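# Close the door fully so it latches

## Task

Push the door completely closed so that its latch catches. When you finish, nothing other than the robot and the door may sit even partly within the area bounded by the yellow tape on the floor (resting on the tape itself is allowed). The coffee table must be standing upright at the end. The robot must not topple or be left leaning. Anything that stays in place only because the robot is holding it does not count.

## Robot and tools

The robot is a Hello Robot Stretch 4 with a single arm. It has an omni-wheel base, a lift that slides up and down a mast, a telescoping arm that reaches forward, a wrist with yaw, pitch and roll joints, and a two-finger gripper. It stands about 1.6 m tall, and no part of the base rim lies more than 0.23 m from the base origin. Its cameras are head_camera, head_left_camera, head_right_camera and wrist_camera.

Frames: the base frame sits on the floor under the base centre, with x forward, y left and z up. hand_pose is reported in this frame. It is a point between the open fingertips, its axes line up with the base when all wrist joints are zero, and the printed value can be slightly off. The odometry frame is the base frame as it was when the scene began.

Tool execute_actions takes "actions", which holds one action or none, and an optional "cameras" list (names as above, or "all"). If "cameras" is omitted or null you get every image, and [] gives none. An empty actions list only returns the state and images. One action may contain "base", "joints" or both, plus optional "pace" and "contact_limits". Alternatively it contains only {"end_of_arm": "enable_torque"}, which re-powers any wrist or gripper motor that shut itself off. All parts of an action start at once and may finish at different times.

"base" holds exactly one relative move, measured from where the base last reported itself. translate_m is metres straight ahead, with forward positive, from -2 to 2. strafe_m is a sideways shift in metres, with left positive, from -2 to 2. rotate_rad is an in-place turn in radians, with counter-clockwise seen from above positive, from -3.2 to 3.2.

"joints" holds absolute targets by name, and you give only the joints you want to move. lift_m runs 0 to 1.2 m. arm_m is the extension, 0 to 0.55 m. wrist_yaw_rad runs -1.134 to 4.276: 0 points forward, positive turns left, and 3.14 is folded back. Above 3.4 the arm may obstruct it. wrist_pitch_rad runs -1.117 to 4.259: 0 is level and 1.57 points down. wrist_roll_rad runs -1.117 to 4.259: at 0 the fingers are level, and positive turns clockwise when seen from behind the gripper. gripper_m is the fingertip gap in metres, -0.038 to 0.141. Negative values press the tips together. A target outside a joint's range is clipped and played, and the result reports this. Any other bad value or an unknown key makes the whole call fail without motion. One action runs at most 15 s.

"pace" is "slow", "default", "fast" or "max". Base speeds are 0.1, 0.3, 0.4 or 0.6 m/s and turn rates are 1, 2, 3 or 4 rad/s. When the lift is above 0.2 m, these are reduced further as it rises. "contact_limits" only accepts arm_m, from 0 (gentlest) to 0.75 (hardest), with 0.5 as the default. It sets how much force the arm may apply before it halts.

Tool wait takes "seconds" from 0 to 10. It gives no new command and returns state and images. Tool zoom_image takes "camera" and "region" [x0, y0, x1, y1] in pixels from the top-left, at most 504 by 504. It only works on a camera that appeared with a full image in the most recent result. Tool read_manual takes an optional "section" ("licences") and only returns licence text. Tool finished_scene takes "scene" (1 or 2), ends that scene for good and reports success. Only call it once the door stays latched on its own.

Reading results: lidar_m lists 12 distances in metres, one per 30-degree sector. The first sector is straight ahead and the rest go counter-clockwise (4th left, 7th behind, 10th right). "-" means nothing was seen, or something is closer than 0.25 m. The lidar sees from about 0.15 m up, so tabletops show, but thin legs and glass may not. wrist_depth_mm is a 7x7 grid of depths from 100 to 2000 mm, starting at the top left. base_odometry counts wheel turns, so slipping still counts as travel. If turned_by_wheels and turned_by_imu differ by more than about 0.1 rad, the base hit something or slipped. base_tilt gives forward and right lean in degrees. motor_effort is a percentage, with the peak of the last action in brackets. For wheel_0, wheel_1 and wheel_2, positive effort means turning right.

base_status and joint_status report how each motion ended:
- "done" means finished.
- "off_target" means it stopped short and may still be pushing.
- "contact_stop_at_<key>" means it was blocked, and that part may go slack.
- "limit_stop_at_<name>" means a built-in limit stopped it. "limit_stop_at_tilt" means a lean over 6 degrees: lift, arm and wheels go slack and ignore commands. "limit_stop_at_own_body" means a self-collision; moving away is allowed.
- "torque_fault" means a wrist motor overloaded and went limp. Send enable_torque to recover.

on_its_own covers anything not commanded in this call. Its "held at" value is a target, not the measured position. When a call reports a stop, any later movement, wait or finished_scene calls in the same reply are skipped.

Hints: unfold at the start with lift_m 0.4 and wrist_yaw_rad 0 in a single action. Push the door with a moderate contact limit and the lift kept low to avoid tipping. Keep the base and its sweep away from the coffee table and other objects so nothing gets shoved inside the tape area. Avoid slamming the door, striking things hard or shoving forcefully. Loose objects may occasionally be nudged by outside forces.

Each tool is called after "Call:" in YAML: its name, and indented under it one key for each argument.

## Session

Call:
execute_actions:
  actions: []

Scene clock: 0.00 s.
base_odometry: x=+0.000 y=+0.000 heading=+0.000 (m, m, rad; odometry frame)
turned_by_wheels: +0.000 (rad since the last result)
turned_by_imu: +0.000 (rad since the last result)
base_tilt: forward=+1.0 right=-0.9 (deg)
lidar_m: 0.71 0.76 1.06 1.26 1.41 1.04 0.98 1.04 0.82 0.77 0.82 0.74
base_status: not commanded
joint_positions: lift_m=+0.147 arm_m=-0.002 wrist_yaw_rad=+3.070 wrist_pitch_rad=-0.013 wrist_roll_rad=-0.011 gripper_m=+0.057
joint_status: not commanded
motor_effort: lift_m=+19 arm_m=-1 wrist_yaw_rad=+0 wrist_pitch_rad=-7 wrist_roll_rad=-1 gripper_m=-4 wheel_0=+0 wheel_1=+0 wheel_2=+0 (%)
hand_pose: x=-0.1121 y=+0.1079 z=+0.3285 quat_wxyz=(+0.036, +0.006, -0.006, +0.999) (m; base frame)
wrist_depth_mm: - 146 1138 1229 1229 1255 1182 / - 123 186 1708 1537 1464 1921 / - 125 177 1921 1921 1921 1921 / 145 145 248 1921 1921 1921 1921 / 232 1756 1921 1921 1921 1921 1921 / 1042 1229 200 1336 210 1366 1308 / 798 778 831 111 854 866 917
pictures: head_camera, head_left_camera, head_right_camera, wrist_camera
Images, in order (width x height): head_camera 420x560, head_left_camera 420x672, head_right_camera 420x672, wrist_camera 616x392.

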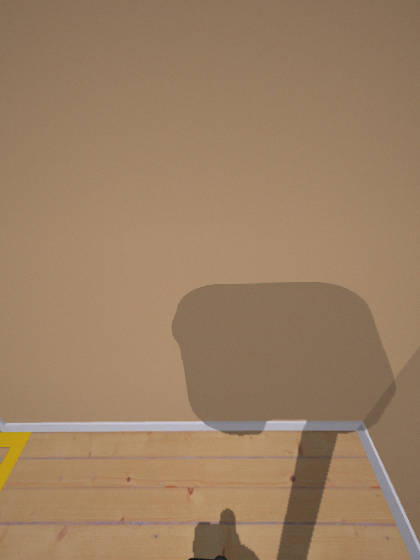

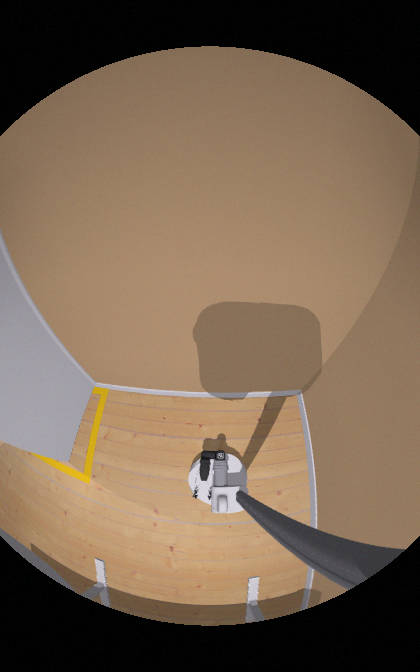

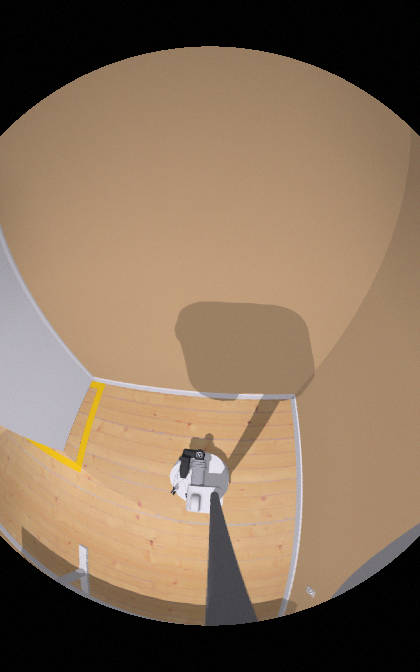

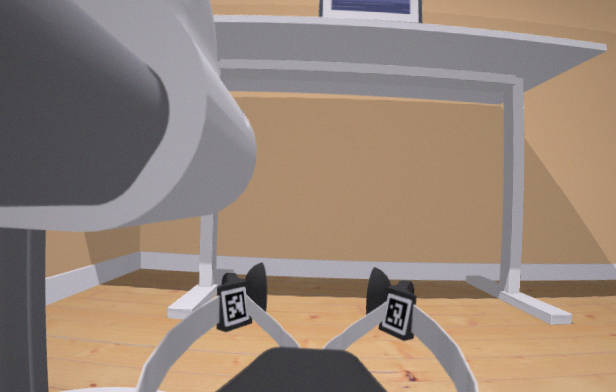

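Call:
execute_actions:
  actions:
    - {"base":{"rotate_rad":1.75}}
  cameras: ["head_camera","head_left_camera"]

Scene clock: 2.90 s.
base_odometry: x=+0.000 y=+0.000 heading=+1.750 (m, m, rad; odometry frame)
turned_by_wheels: +1.750 (rad since the last result)
turned_by_imu: +1.732 (rad since the last result)
base_tilt: forward=+1.1 right=-0.8 (deg)
lidar_m: 1.27 1.22 0.99 1.00 0.96 0.79 0.77 0.88 0.72 0.71 0.82 1.32
base_status: done
joint_positions: lift_m=+0.147 arm_m=-0.002 wrist_yaw_rad=+3.070 wrist_pitch_rad=-0.013 wrist_roll_rad=-0.011 gripper_m=+0.057
joint_status: not commanded
motor_effort: lift_m=+19(19) arm_m=+0(0) wrist_yaw_rad=+0(0) wrist_pitch_rad=-7(6) wrist_roll_rad=-2(2) gripper_m=-4(5) wheel_0=-2(7) wheel_1=-2(6) wheel_2=-2(7) (%)
hand_pose: x=-0.1121 y=+0.1079 z=+0.3285 quat_wxyz=(+0.036, +0.006, -0.006, +0.999) (m; base frame)
wrist_depth_mm: - 146 931 917 866 831 798 / - 123 186 917 866 831 798 / - 125 177 904 878 831 798 / 145 146 249 917 866 820 788 / 234 991 960 904 866 820 788 / 946 991 200 904 211 820 798 / 788 788 831 111 831 798 778
pictures: head_camera, head_left_camera
Images, in order (width x height): head_camera 420x560, head_left_camera 420x672.

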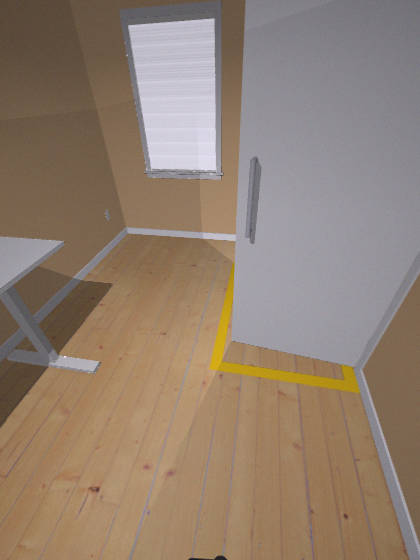

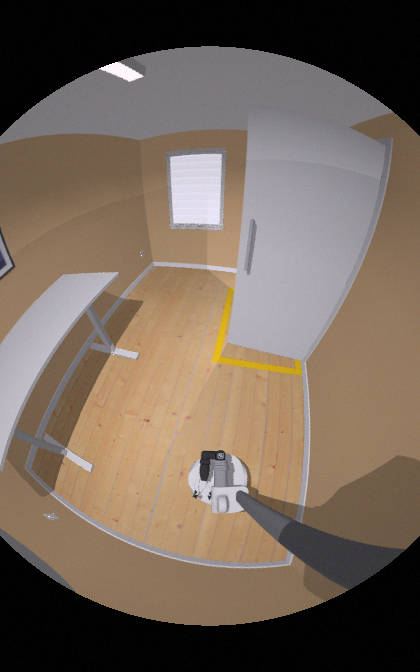

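Call:
execute_actions:
  actions:
    - {"base":{"rotate_rad":-0.18}}
  cameras: []

Call:
execute_actions:
  actions:
    - {"base":{"strafe_m":0.62}}
  cameras: []

Call:
execute_actions:
  actions:
    - {"base":{"translate_m":1.75}}
  cameras: []

Call:
execute_actions:
  actions:
    - {"base":{"rotate_rad":-1.57}}
  cameras: ["head_camera","head_left_camera"]

Scene clock: 5.93 s.
base_odometry: x=+0.000 y=+0.000 heading=+1.570 (m, m, rad; odometry frame)
turned_by_wheels: -0.180 (rad since the last result)
turned_by_imu: -0.177 (rad since the last result)
base_tilt: forward=+1.1 right=-0.8 (deg)
lidar_m: 1.27 1.41 1.01 0.98 1.03 0.82 0.78 0.82 0.75 0.70 0.76 1.05
base_status: done
joint_positions: lift_m=+0.147 arm_m=-0.002 wrist_yaw_rad=+3.070 wrist_pitch_rad=-0.013 wrist_roll_rad=-0.011 gripper_m=+0.057
joint_status: not commanded
motor_effort: lift_m=+19(19) arm_m=+0(0) wrist_yaw_rad=+0(0) wrist_pitch_rad=-6(7) wrist_roll_rad=-1(2) gripper_m=-6(3) wheel_0=+1(6) wheel_1=+0(5) wheel_2=+0(7) (%)
hand_pose: x=-0.1121 y=+0.1079 z=+0.3285 quat_wxyz=(+0.036, +0.006, -0.006, +0.999) (m; base frame)
wrist_depth_mm: - 146 917 904 917 917 904 / - 123 186 917 917 917 904 / - 125 177 917 904 904 917 / 145 146 248 917 904 904 904 / 232 904 904 904 904 904 904 / 904 917 200 904 210 904 904 / 798 778 842 111 866 854 878
pictures: none
No camera images: the call's "cameras" was empty. Leave "cameras" out to get every camera's image.

Scene clock: 9.33 s.
base_odometry: x=-0.620 y=+0.001 heading=+1.570 (m, m, rad; odometry frame)
turned_by_wheels: +0.000 (rad since the last result)
turned_by_imu: +0.001 (rad since the last result)
base_tilt: forward=+1.0 right=-0.8 (deg)
lidar_m: 2.95 0.53 0.38 0.36 0.40 0.54 0.77 0.81 1.12 1.33 1.40 1.39
base_status: done
joint_positions: lift_m=+0.147 arm_m=-0.002 wrist_yaw_rad=+3.070 wrist_pitch_rad=-0.013 wrist_roll_rad=-0.011 gripper_m=+0.057
joint_status: not commanded
motor_effort: lift_m=+19(19) arm_m=-1(1) wrist_yaw_rad=+1(0) wrist_pitch_rad=-7(8) wrist_roll_rad=-2(1) gripper_m=-3(4) wheel_0=-1(11) wheel_1=+0(11) wheel_2=+0(0) (%)
hand_pose: x=-0.1121 y=+0.1079 z=+0.3285 quat_wxyz=(+0.036, +0.006, -0.006, +0.999) (m; base frame)
wrist_depth_mm: - 147 904 891 904 891 904 / - 123 186 904 917 891 891 / - 125 177 904 891 891 891 / 145 146 248 904 904 891 878 / 233 904 904 891 891 891 878 / 891 891 200 891 211 878 878 / 788 788 831 111 866 866 866
pictures: none
No camera images: the call's "cameras" was empty. Leave "cameras" out to get every camera's image.

Scene clock: 16.67 s.
base_odometry: x=-0.618 y=+1.751 heading=+1.570 (m, m, rad; odometry frame)
turned_by_wheels: +0.000 (rad since the last result)
turned_by_imu: +0.006 (rad since the last result)
base_tilt: forward=+1.0 right=-0.9 (deg)
lidar_m: 1.19 1.24 1.18 1.12 0.92 0.75 1.49 1.95 0.63 1.06 1.08 1.27
base_status: done
joint_positions: lift_m=+0.147 arm_m=-0.002 wrist_yaw_rad=+3.070 wrist_pitch_rad=-0.013 wrist_roll_rad=-0.011 gripper_m=+0.057
joint_status: not commanded
motor_effort: lift_m=+19(19) arm_m=+0(0) wrist_yaw_rad=+1(1) wrist_pitch_rad=-6(5) wrist_roll_rad=-2(1) gripper_m=-3(3) wheel_0=+1(6) wheel_1=+1(6) wheel_2=-1(8) (%)
hand_pose: x=-0.1121 y=+0.1079 z=+0.3285 quat_wxyz=(+0.036, +0.006, -0.006, +0.999) (m; base frame)
wrist_depth_mm: - 147 - - - 1098 891 / - 123 186 - 1808 1537 891 / - 125 177 - - - 891 / 145 146 248 - - - 891 / 233 - - - - - 878 / 1025 1205 200 1366 211 1366 878 / 788 788 831 111 866 854 866
pictures: none
No camera images: the call's "cameras" was empty. Leave "cameras" out to get every camera's image.

Scene clock: 18.73 s.
base_odometry: x=-0.618 y=+1.751 heading=+0.000 (m, m, rad; odometry frame)
turned_by_wheels: -1.570 (rad since the last result)
turned_by_imu: -1.552 (rad since the last result)
base_tilt: forward=+1.0 right=-0.9 (deg)
lidar_m: 1.08 1.04 1.28 1.19 1.26 1.18 1.13 0.94 0.75 1.53 1.95 0.63
base_status: done
joint_positions: lift_m=+0.147 arm_m=-0.002 wrist_yaw_rad=+3.070 wrist_pitch_rad=-0.013 wrist_roll_rad=-0.011 gripper_m=+0.057
joint_status: not commanded
motor_effort: lift_m=+19(19) arm_m=+0(0) wrist_yaw_rad=+0(0) wrist_pitch_rad=-7(7) wrist_roll_rad=-1(2) gripper_m=-3(4) wheel_0=+1(1) wheel_1=+2(7) wheel_2=+0(9) (%)
hand_pose: x=-0.1121 y=+0.1079 z=+0.3285 quat_wxyz=(+0.036, +0.006, -0.006, +0.999) (m; base frame)
wrist_depth_mm: - 146 1281 1281 1255 1255 1255 / - 123 186 1255 1255 1255 1255 / - 125 177 1281 1255 1255 1281 / 145 146 248 1255 1255 1255 1255 / 233 1255 1255 1255 1255 1255 1229 / 1025 1205 200 1229 211 1229 1229 / 788 778 842 111 866 854 917
pictures: head_camera, head_left_camera
Images, in order (width x height): head_camera 420x560, head_left_camera 420x672.

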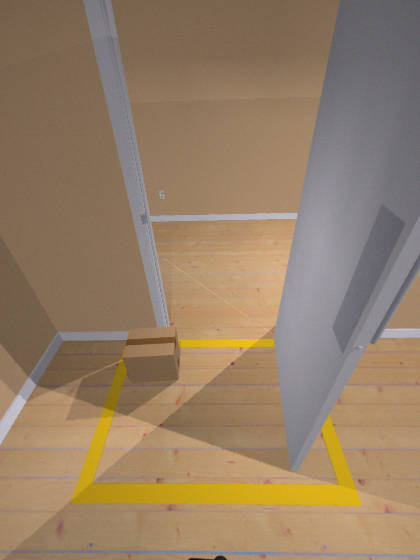

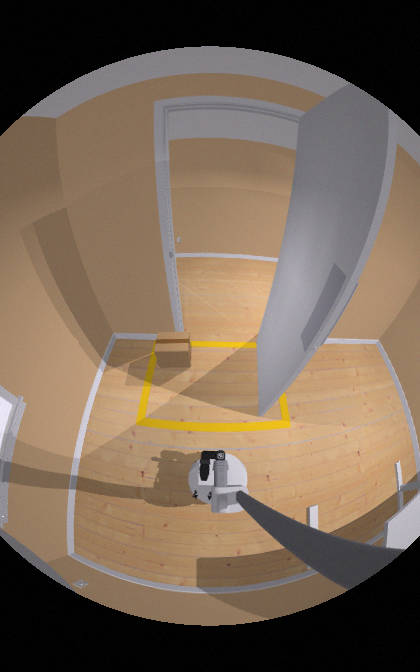

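Call:
zoom_image:
  camera: "head_camera"
  region: [30, 200, 380, 520]

Region (30, 200, 380, 520) of head_camera's 420x560 image, scaled by 1.440, with more detail than that image has; it fills the top 461 rows of this view, and the rest is white.

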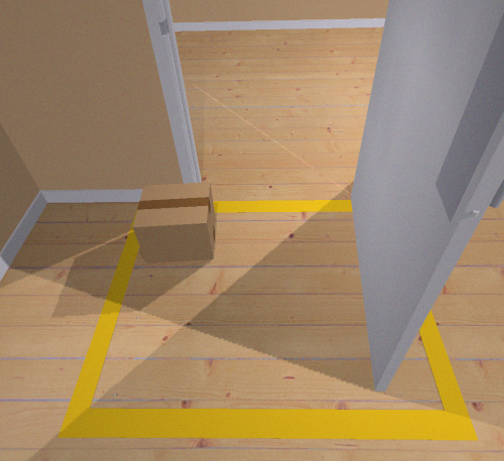

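Call:
execute_actions:
  actions:
    - {"base":{"strafe_m":-0.08}}
  cameras: []

Call:
execute_actions:
  actions:
    - {"base":{"translate_m":1.03}}
  cameras: ["head_left_camera","head_right_camera"]

Scene clock: 23.63 s.
base_odometry: x=-0.618 y=+1.671 heading=+0.000 (m, m, rad; odometry frame)
turned_by_wheels: +0.000 (rad since the last result)
turned_by_imu: +0.002 (rad since the last result)
base_tilt: forward=+1.1 right=-0.9 (deg)
lidar_m: 3.63 1.09 1.35 1.27 1.32 1.18 1.12 0.81 0.68 1.50 1.93 0.59
base_status: done
joint_positions: lift_m=+0.147 arm_m=-0.002 wrist_yaw_rad=+3.070 wrist_pitch_rad=-0.013 wrist_roll_rad=-0.011 gripper_m=+0.057
joint_status: not commanded
motor_effort: lift_m=+19(19) arm_m=+0(1) wrist_yaw_rad=+0(0) wrist_pitch_rad=-7(7) wrist_roll_rad=-1(1) gripper_m=-4(4) wheel_0=+2(7) wheel_1=+1(8) wheel_2=+0(3) (%)
hand_pose: x=-0.1121 y=+0.1079 z=+0.3285 quat_wxyz=(+0.036, +0.006, -0.006, +0.999) (m; base frame)
wrist_depth_mm: - 146 1281 1281 1255 1255 1255 / - 123 186 1281 1255 1281 1255 / - 125 177 1255 1255 1255 1255 / 145 146 248 1281 1255 1255 1255 / 234 1281 1281 1255 1229 1255 1229 / 1042 1229 200 1229 210 1255 1229 / 788 778 842 111 866 854 917
pictures: none
No camera images: the call's "cameras" was empty. Leave "cameras" out to get every camera's image.

Scene clock: 28.53 s.
base_odometry: x=+0.412 y=+1.671 heading=+0.000 (m, m, rad; odometry frame)
turned_by_wheels: +0.000 (rad since the last result)
turned_by_imu: +0.004 (rad since the last result)
base_tilt: forward=+1.1 right=-0.9 (deg)
lidar_m: 2.58 0.59 0.34 0.32 1.35 1.85 2.15 0.43 0.34 0.32 0.37 0.61
base_status: done
joint_positions: lift_m=+0.147 arm_m=-0.002 wrist_yaw_rad=+3.070 wrist_pitch_rad=-0.013 wrist_roll_rad=-0.011 gripper_m=+0.057
joint_status: not commanded
motor_effort: lift_m=+19(19) arm_m=+0(0) wrist_yaw_rad=-1(0) wrist_pitch_rad=-8(5) wrist_roll_rad=-2(2) gripper_m=-4(3) wheel_0=+0(6) wheel_1=+1(6) wheel_2=-1(11) (%)
hand_pose: x=-0.1121 y=+0.1079 z=+0.3285 quat_wxyz=(+0.036, +0.006, -0.006, +0.999) (m; base frame)
wrist_depth_mm: - 146 - - - - 1756 / - 123 186 - - - 1808 / - 125 177 - - - 1756 / 145 146 248 - - - 1756 / 233 - - - - - 1756 / 554 1205 200 1336 211 1366 1366 / 564 778 842 111 866 866 917
pictures: head_left_camera, head_right_camera
Images, in order (width x height): head_left_camera 420x672, head_right_camera 420x672.

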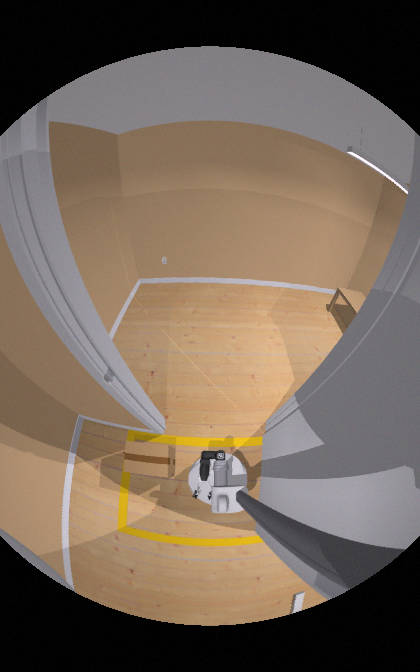

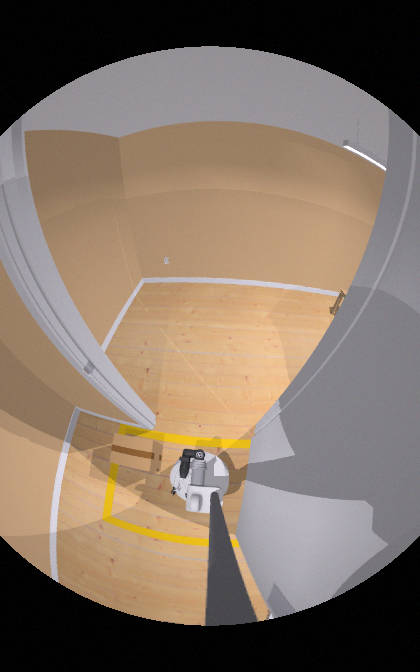

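Call:
execute_actions:
  actions:
    - {"base":{"translate_m":0.05}}
  cameras: []

Call:
execute_actions:
  actions:
    - {"base":{"strafe_m":0.55},"pace":"slow"}
  cameras: ["head_left_camera","head_right_camera"]

Scene clock: 30.73 s.
base_odometry: x=+0.462 y=+1.671 heading=+0.000 (m, m, rad; odometry frame)
turned_by_wheels: +0.000 (rad since the last result)
turned_by_imu: +0.001 (rad since the last result)
base_tilt: forward=+1.1 right=-0.9 (deg)
lidar_m: 2.53 0.62 0.32 0.30 1.37 1.84 2.20 0.44 0.33 0.34 0.37 2.61
base_status: done
joint_positions: lift_m=+0.147 arm_m=-0.002 wrist_yaw_rad=+3.070 wrist_pitch_rad=-0.013 wrist_roll_rad=-0.011 gripper_m=+0.057
joint_status: not commanded
motor_effort: lift_m=+19(19) arm_m=+0(0) wrist_yaw_rad=+0(1) wrist_pitch_rad=-8(4) wrist_roll_rad=-1(2) gripper_m=-6(4) wheel_0=+0(5) wheel_1=+1(6) wheel_2=-1(11) (%)
hand_pose: x=-0.1121 y=+0.1079 z=+0.3285 quat_wxyz=(+0.036, +0.006, -0.006, +0.999) (m; base frame)
wrist_depth_mm: - 146 - - - - 1756 / - 123 186 - - - 1756 / - 125 177 - - - 1756 / 145 146 248 - - - 1756 / 233 1983 - - - - 1756 / 559 1182 200 1336 211 1366 1336 / 569 741 842 111 866 866 917
pictures: none
No camera images: the call's "cameras" was empty. Leave "cameras" out to get every camera's image.

Scene clock: 37.37 s.
base_odometry: x=+0.461 y=+2.221 heading=+0.000 (m, m, rad; odometry frame)
turned_by_wheels: +0.000 (rad since the last result)
turned_by_imu: +0.000 (rad since the last result)
base_tilt: forward=+1.1 right=-0.8 (deg)
lidar_m: 0.28 0.32 0.25 0.25 0.78 1.09 2.20 1.86 0.90 0.88 0.97 0.31
base_status: done
joint_positions: lift_m=+0.147 arm_m=-0.002 wrist_yaw_rad=+3.070 wrist_pitch_rad=-0.013 wrist_roll_rad=-0.011 gripper_m=+0.057
joint_status: not commanded
motor_effort: lift_m=+19(19) arm_m=+0(0) wrist_yaw_rad=+0(0) wrist_pitch_rad=-6(6) wrist_roll_rad=-1(1) gripper_m=-4(4) wheel_0=-8(8) wheel_1=+7(12) wheel_2=-1(1) (%)
hand_pose: x=-0.1121 y=+0.1079 z=+0.3285 quat_wxyz=(+0.036, +0.006, -0.006, +0.999) (m; base frame)
wrist_depth_mm: - 146 - - - 1366 960 / - 123 186 - - 1366 960 / - 125 177 - - 1397 960 / 145 145 248 - - 1397 960 / 233 - - - - 1366 946 / 1025 1205 200 1336 211 1229 917 / 788 788 831 111 866 866 854
pictures: head_left_camera, head_right_camera
Images, in order (width x height): head_left_camera 420x672, head_right_camera 420x672.

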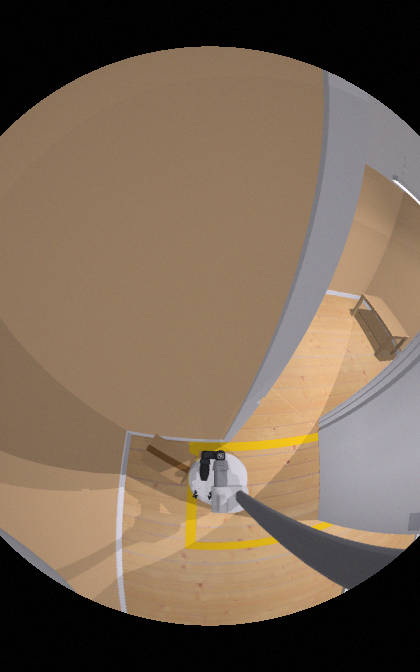

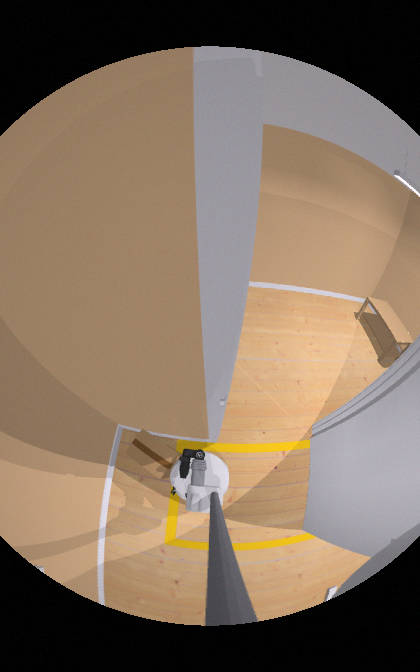

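Box rotated; push a bit more, then back off to look.

Call:
execute_actions:
  actions:
    - {"base":{"strafe_m":0.1},"pace":"slow"}
  cameras: []

Call:
execute_actions:
  actions:
    - {"base":{"strafe_m":-0.1}}
  cameras: []

Call:
execute_actions:
  actions:
    - {"base":{"translate_m":-1.0}}
  cameras: ["head_camera"]

Scene clock: 40.53 s.
base_odometry: x=+0.461 y=+2.320 heading=+0.000 (m, m, rad; odometry frame)
turned_by_wheels: +0.000 (rad since the last result)
turned_by_imu: +0.000 (rad since the last result)
base_tilt: forward=+1.0 right=-0.9 (deg)
lidar_m: 0.29 0.32 0.25 0.25 0.67 0.94 2.21 1.90 0.99 0.98 1.06 0.32
base_status: done
joint_positions: lift_m=+0.147 arm_m=-0.002 wrist_yaw_rad=+3.070 wrist_pitch_rad=-0.013 wrist_roll_rad=-0.011 gripper_m=+0.057
joint_status: not commanded
motor_effort: lift_m=+19(19) arm_m=+0(1) wrist_yaw_rad=-1(1) wrist_pitch_rad=-7(7) wrist_roll_rad=-1(2) gripper_m=-4(4) wheel_0=-10(15) wheel_1=+7(11) wheel_2=-2(2) (%)
hand_pose: x=-0.1121 y=+0.1079 z=+0.3285 quat_wxyz=(+0.036, +0.006, -0.006, +0.999) (m; base frame)
wrist_depth_mm: - 147 - - - 1182 809 / - 123 186 - - 1138 820 / - 125 177 - - 1182 820 / 145 146 248 - - 1182 809 / 233 - - - - 1160 798 / 1042 1205 200 1336 211 1098 788 / 788 778 842 111 878 866 759
pictures: none
No camera images: the call's "cameras" was empty. Leave "cameras" out to get every camera's image.

Scene clock: 42.00 s.
base_odometry: x=+0.461 y=+2.220 heading=+0.000 (m, m, rad; odometry frame)
turned_by_wheels: +0.000 (rad since the last result)
turned_by_imu: +0.001 (rad since the last result)
base_tilt: forward=+1.1 right=-0.8 (deg)
lidar_m: 0.29 0.32 0.27 0.30 0.78 1.08 2.19 1.86 0.89 0.88 0.96 0.30
base_status: done
joint_positions: lift_m=+0.147 arm_m=-0.002 wrist_yaw_rad=+3.070 wrist_pitch_rad=-0.013 wrist_roll_rad=-0.011 gripper_m=+0.057
joint_status: not commanded
motor_effort: lift_m=+19(19) arm_m=+0(0) wrist_yaw_rad=+0(0) wrist_pitch_rad=-6(8) wrist_roll_rad=-2(2) gripper_m=-4(3) wheel_0=+2(7) wheel_1=+0(8) wheel_2=-1(1) (%)
hand_pose: x=-0.1121 y=+0.1079 z=+0.3285 quat_wxyz=(+0.036, +0.006, -0.006, +0.999) (m; base frame)
wrist_depth_mm: - 146 - - - 1397 960 / - 123 186 - - 1366 960 / - 125 177 - - 1397 946 / 145 146 248 - - 1366 960 / 233 - - - - 1366 946 / 1042 1205 200 1336 210 1229 917 / 788 778 831 111 866 854 866
pictures: none
No camera images: the call's "cameras" was empty. Leave "cameras" out to get every camera's image.

Scene clock: 46.83 s.
base_odometry: x=-0.539 y=+2.221 heading=-0.001 (m, m, rad; odometry frame)
turned_by_wheels: +0.000 (rad since the last result)
turned_by_imu: +0.000 (rad since the last result)
base_tilt: forward=+1.1 right=-0.8 (deg)
lidar_m: 1.14 1.03 0.78 0.70 0.75 1.07 1.20 1.23 1.22 1.73 0.94 1.25
base_status: done
joint_positions: lift_m=+0.147 arm_m=-0.002 wrist_yaw_rad=+3.070 wrist_pitch_rad=-0.013 wrist_roll_rad=-0.011 gripper_m=+0.057
joint_status: not commanded
motor_effort: lift_m=+19(19) arm_m=+0(0) wrist_yaw_rad=-1(1) wrist_pitch_rad=-7(6) wrist_roll_rad=-2(2) gripper_m=-4(2) wheel_0=-2(4) wheel_1=-2(6) wheel_2=-1(11) (%)
hand_pose: x=-0.1121 y=+0.1079 z=+0.3285 quat_wxyz=(+0.036, +0.006, -0.006, +0.999) (m; base frame)
wrist_depth_mm: - 147 1336 1336 1336 1336 976 / - 123 186 1336 1366 1336 976 / - 125 177 1336 1336 1308 991 / 145 146 248 1336 1336 1336 976 / 234 1336 1308 1336 1308 1308 976 / 1025 1229 200 1336 211 1229 946 / 788 788 831 111 866 854 866
pictures: head_camera
Images, in order (width x height): head_camera 420x560.

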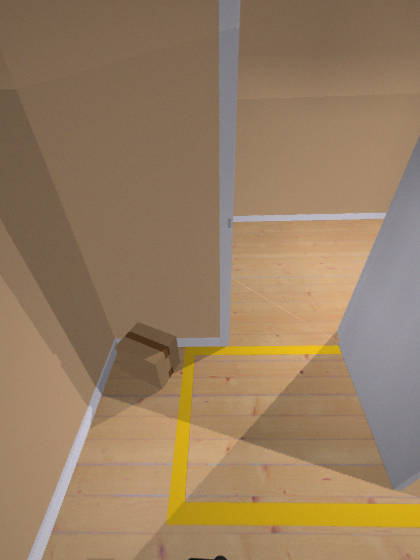

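Call:
execute_actions:
  actions:
    - {"base":{"strafe_m":-1.27}}
  cameras: []

Call:
execute_actions:
  actions:
    - {"base":{"translate_m":0.69}}
  cameras: []

Call:
execute_actions:
  actions:
    - {"base":{"strafe_m":0.85},"pace":"slow"}
  cameras: ["head_left_camera"]

Scene clock: 54.53 s.
base_odometry: x=-0.539 y=+0.951 heading=+0.000 (m, m, rad; odometry frame)
turned_by_wheels: +0.000 (rad since the last result)
turned_by_imu: +0.003 (rad since the last result)
base_tilt: forward=+1.0 right=-0.8 (deg)
lidar_m: 1.23 0.59 1.88 1.99 1.73 0.46 0.42 0.46 0.65 1.72 1.79 1.32
base_status: done
joint_positions: lift_m=+0.147 arm_m=-0.002 wrist_yaw_rad=+3.070 wrist_pitch_rad=-0.013 wrist_roll_rad=-0.011 gripper_m=+0.057
joint_status: not commanded
motor_effort: lift_m=+19(19) arm_m=+0(0) wrist_yaw_rad=+0(1) wrist_pitch_rad=-9(8) wrist_roll_rad=-2(1) gripper_m=-4(4) wheel_0=+2(12) wheel_1=+2(9) wheel_2=+0(2) (%)
hand_pose: x=-0.1121 y=+0.1079 z=+0.3285 quat_wxyz=(+0.036, +0.006, -0.006, +0.999) (m; base frame)
wrist_depth_mm: - 146 1008 1205 1366 1366 1366 / - 123 186 1366 1366 1366 1366 / - 125 177 1336 1336 1336 1336 / 145 146 248 1336 1336 1336 1336 / 233 1336 1336 1336 1336 1366 1336 / 1042 1229 200 1205 211 1308 1336 / 788 778 831 111 866 854 904
pictures: none
No camera images: the call's "cameras" was empty. Leave "cameras" out to get every camera's image.

Scene clock: 58.30 s.
base_odometry: x=+0.150 y=+0.951 heading=+0.000 (m, m, rad; odometry frame)
turned_by_wheels: +0.000 (rad since the last result)
turned_by_imu: +0.003 (rad since the last result)
base_tilt: forward=+1.0 right=-0.8 (deg)
lidar_m: 0.59 0.47 0.36 0.35 0.36 2.00 1.12 1.19 1.68 1.72 0.85 0.63
base_status: done
joint_positions: lift_m=+0.147 arm_m=-0.002 wrist_yaw_rad=+3.070 wrist_pitch_rad=-0.013 wrist_roll_rad=-0.011 gripper_m=+0.057
joint_status: not commanded
motor_effort: lift_m=+19(19) arm_m=+0(1) wrist_yaw_rad=-1(0) wrist_pitch_rad=-6(8) wrist_roll_rad=-2(2) gripper_m=-3(4) wheel_0=+1(5) wheel_1=+0(5) wheel_2=-1(5) (%)
hand_pose: x=-0.1121 y=+0.1079 z=+0.3285 quat_wxyz=(+0.036, +0.006, -0.006, +0.999) (m; base frame)
wrist_depth_mm: - 146 1281 - - - - / - 123 186 1921 - - - / - 125 177 - - - - / 145 146 248 - - - - / 233 - - - - - - / 1025 1205 200 1366 210 1366 1336 / 788 778 842 111 854 854 917
pictures: none
No camera images: the call's "cameras" was empty. Leave "cameras" out to get every camera's image.

action 0: "base": strafe_m = 0.85 would last too long for one action: at the pace "slow" strafe_m can be at most 0.78 in either direction: name a faster pace, or command the rest in another action

Call:
execute_actions:
  actions:
    - {"base":{"strafe_m":0.78},"pace":"slow"}
  cameras: ["head_left_camera"]

Call:
execute_actions:
  actions:
    - {"base":{"translate_m":0.33},"pace":"slow"}
  cameras: ["head_left_camera"]

Scene clock: 68.60 s.
base_odometry: x=+0.151 y=+1.730 heading=-0.001 (m, m, rad; odometry frame)
turned_by_wheels: +0.000 (rad since the last result)
turned_by_imu: +0.002 (rad since the last result)
base_tilt: forward=+1.0 right=-0.9 (deg)
lidar_m: 0.25 - 0.25 1.22 1.30 1.79 1.90 1.32 1.63 2.27 0.87 0.34
base_status: done
joint_positions: lift_m=+0.147 arm_m=-0.002 wrist_yaw_rad=+3.070 wrist_pitch_rad=-0.013 wrist_roll_rad=-0.011 gripper_m=+0.057
joint_status: not commanded
motor_effort: lift_m=+19(19) arm_m=+0(0) wrist_yaw_rad=-1(2) wrist_pitch_rad=-6(8) wrist_roll_rad=-2(1) gripper_m=-5(3) wheel_0=-3(11) wheel_1=+3(10) wheel_2=-1(0) (%)
hand_pose: x=-0.1121 y=+0.1079 z=+0.3285 quat_wxyz=(+0.036, +0.006, -0.006, +0.999) (m; base frame)
wrist_depth_mm: - 146 - - - - 1661 / - 123 186 - - - 1708 / - 125 177 - - - 1708 / 145 146 248 - - - 1661 / 233 1921 - - - - 1661 / 1025 1229 200 1336 211 1366 1336 / 788 778 842 111 866 854 904
pictures: head_left_camera
Images, in order (width x height): head_left_camera 420x672.

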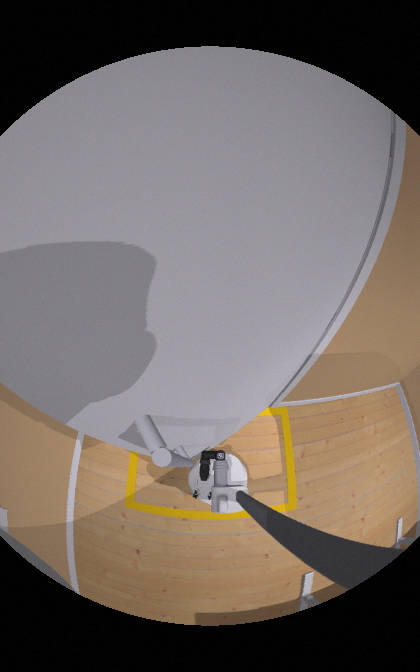

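Scene clock: 73.17 s.
base_odometry: x=+0.481 y=+1.730 heading=+0.000 (m, m, rad; odometry frame)
turned_by_wheels: +0.000 (rad since the last result)
turned_by_imu: +0.002 (rad since the last result)
base_tilt: forward=+1.0 right=-0.8 (deg)
lidar_m: 0.25 0.25 0.30 0.75 1.30 1.78 2.22 1.62 2.12 1.06 0.35 0.25
base_status: done
joint_positions: lift_m=+0.147 arm_m=-0.002 wrist_yaw_rad=+3.070 wrist_pitch_rad=-0.013 wrist_roll_rad=-0.011 gripper_m=+0.057
joint_status: not commanded
motor_effort: lift_m=+19(19) arm_m=+0(0) wrist_yaw_rad=-1(5) wrist_pitch_rad=-7(7) wrist_roll_rad=-2(1) gripper_m=-5(4) wheel_0=+3(6) wheel_1=+3(4) wheel_2=-2(7) (%)
hand_pose: x=-0.1121 y=+0.1079 z=+0.3285 quat_wxyz=(+0.036, +0.006, -0.006, +0.999) (m; base frame)
wrist_depth_mm: - 147 - - - - 1661 / - 123 185 - - - 1661 / - 125 176 - - - 1661 / 145 146 247 - - - 1661 / 233 - - - - - 1618 / 1042 1205 200 1336 211 1366 1366 / 788 778 842 111 866 854 904
pictures: head_left_camera
Images, in order (width x height): head_left_camera 420x672.

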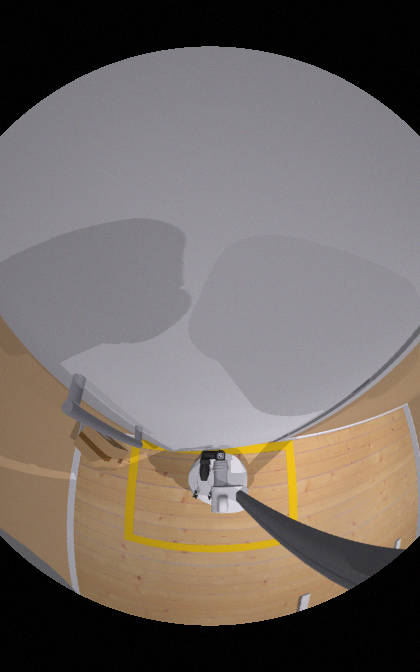

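Call:
execute_actions:
  actions:
    - {"base":{"translate_m":0.09},"pace":"slow"}
  cameras: []

Call:
execute_actions:
  actions:
    - {"base":{"translate_m":-0.5}}
  cameras: ["head_left_camera","head_camera"]

Scene clock: 76.20 s.
base_odometry: x=+0.570 y=+1.730 heading=+0.000 (m, m, rad; odometry frame)
turned_by_wheels: +0.000 (rad since the last result)
turned_by_imu: +0.016 (rad since the last result)
base_tilt: forward=+1.0 right=-0.9 (deg)
lidar_m: - 0.25 0.30 0.73 1.29 1.77 2.31 1.68 2.30 0.75 0.29 0.25
base_status: done
joint_positions: lift_m=+0.147 arm_m=-0.002 wrist_yaw_rad=+3.070 wrist_pitch_rad=-0.013 wrist_roll_rad=-0.011 gripper_m=+0.057
joint_status: not commanded
motor_effort: lift_m=+19(19) arm_m=+0(0) wrist_yaw_rad=+0(0) wrist_pitch_rad=-6(8) wrist_roll_rad=-1(2) gripper_m=-4(5) wheel_0=+17(23) wheel_1=+14(20) wheel_2=-27(29) (%)
hand_pose: x=-0.1121 y=+0.1080 z=+0.3285 quat_wxyz=(+0.036, +0.006, -0.006, +0.999) (m; base frame)
wrist_depth_mm: - 147 - - - - 1661 / - 123 186 - - - 1708 / - 125 177 - - - 1661 / 145 146 248 - - - 1708 / 233 - - - - - 1661 / 1042 1205 200 1336 210 1366 1336 / 788 788 842 111 866 854 917
pictures: none
No camera images: the call's "cameras" was empty. Leave "cameras" out to get every camera's image.

Scene clock: 79.37 s.
base_odometry: x=+0.070 y=+1.730 heading=+0.000 (m, m, rad; odometry frame)
turned_by_wheels: +0.000 (rad since the last result)
turned_by_imu: +0.000 (rad since the last result)
base_tilt: forward=+1.1 right=-0.8 (deg)
lidar_m: 0.70 0.72 0.90 1.23 1.30 1.79 1.80 1.21 1.51 2.43 0.98 0.71
base_status: done
joint_positions: lift_m=+0.147 arm_m=-0.002 wrist_yaw_rad=+3.070 wrist_pitch_rad=-0.013 wrist_roll_rad=-0.011 gripper_m=+0.057
joint_status: not commanded
motor_effort: lift_m=+19(19) arm_m=+0(0) wrist_yaw_rad=-1(1) wrist_pitch_rad=-7(8) wrist_roll_rad=-2(1) gripper_m=-6(4) wheel_0=-2(11) wheel_1=+0(13) wheel_2=+0(28) (%)
hand_pose: x=-0.1121 y=+0.1080 z=+0.3285 quat_wxyz=(+0.036, +0.006, -0.006, +0.999) (m; base frame)
wrist_depth_mm: - 147 1921 1863 1983 1921 1708 / - 123 186 1983 1863 1921 1708 / - 125 177 1921 1921 1921 1708 / 145 146 248 1921 1983 1921 1708 / 233 1863 1983 1921 1983 1921 1708 / 1042 1229 200 1336 211 1366 1366 / 798 788 842 111 866 854 904
pictures: head_camera, head_left_camera
Images, in order (width x height): head_camera 420x560, head_left_camera 420x672.

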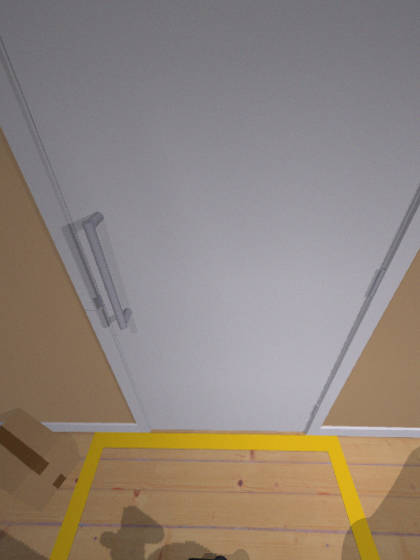

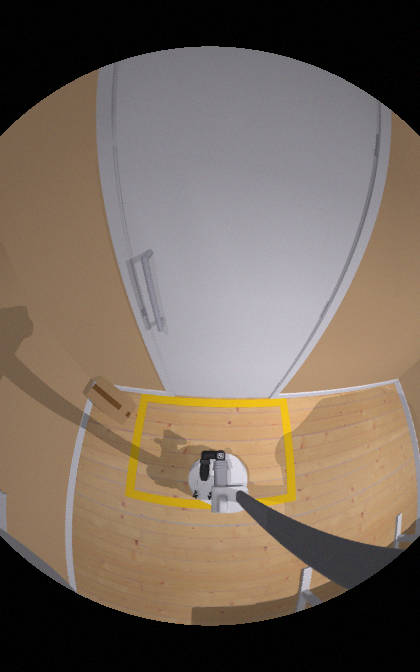

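Looks closed.

Call:
finished_scene:
  scene: 1

The scene is finished: the task was done.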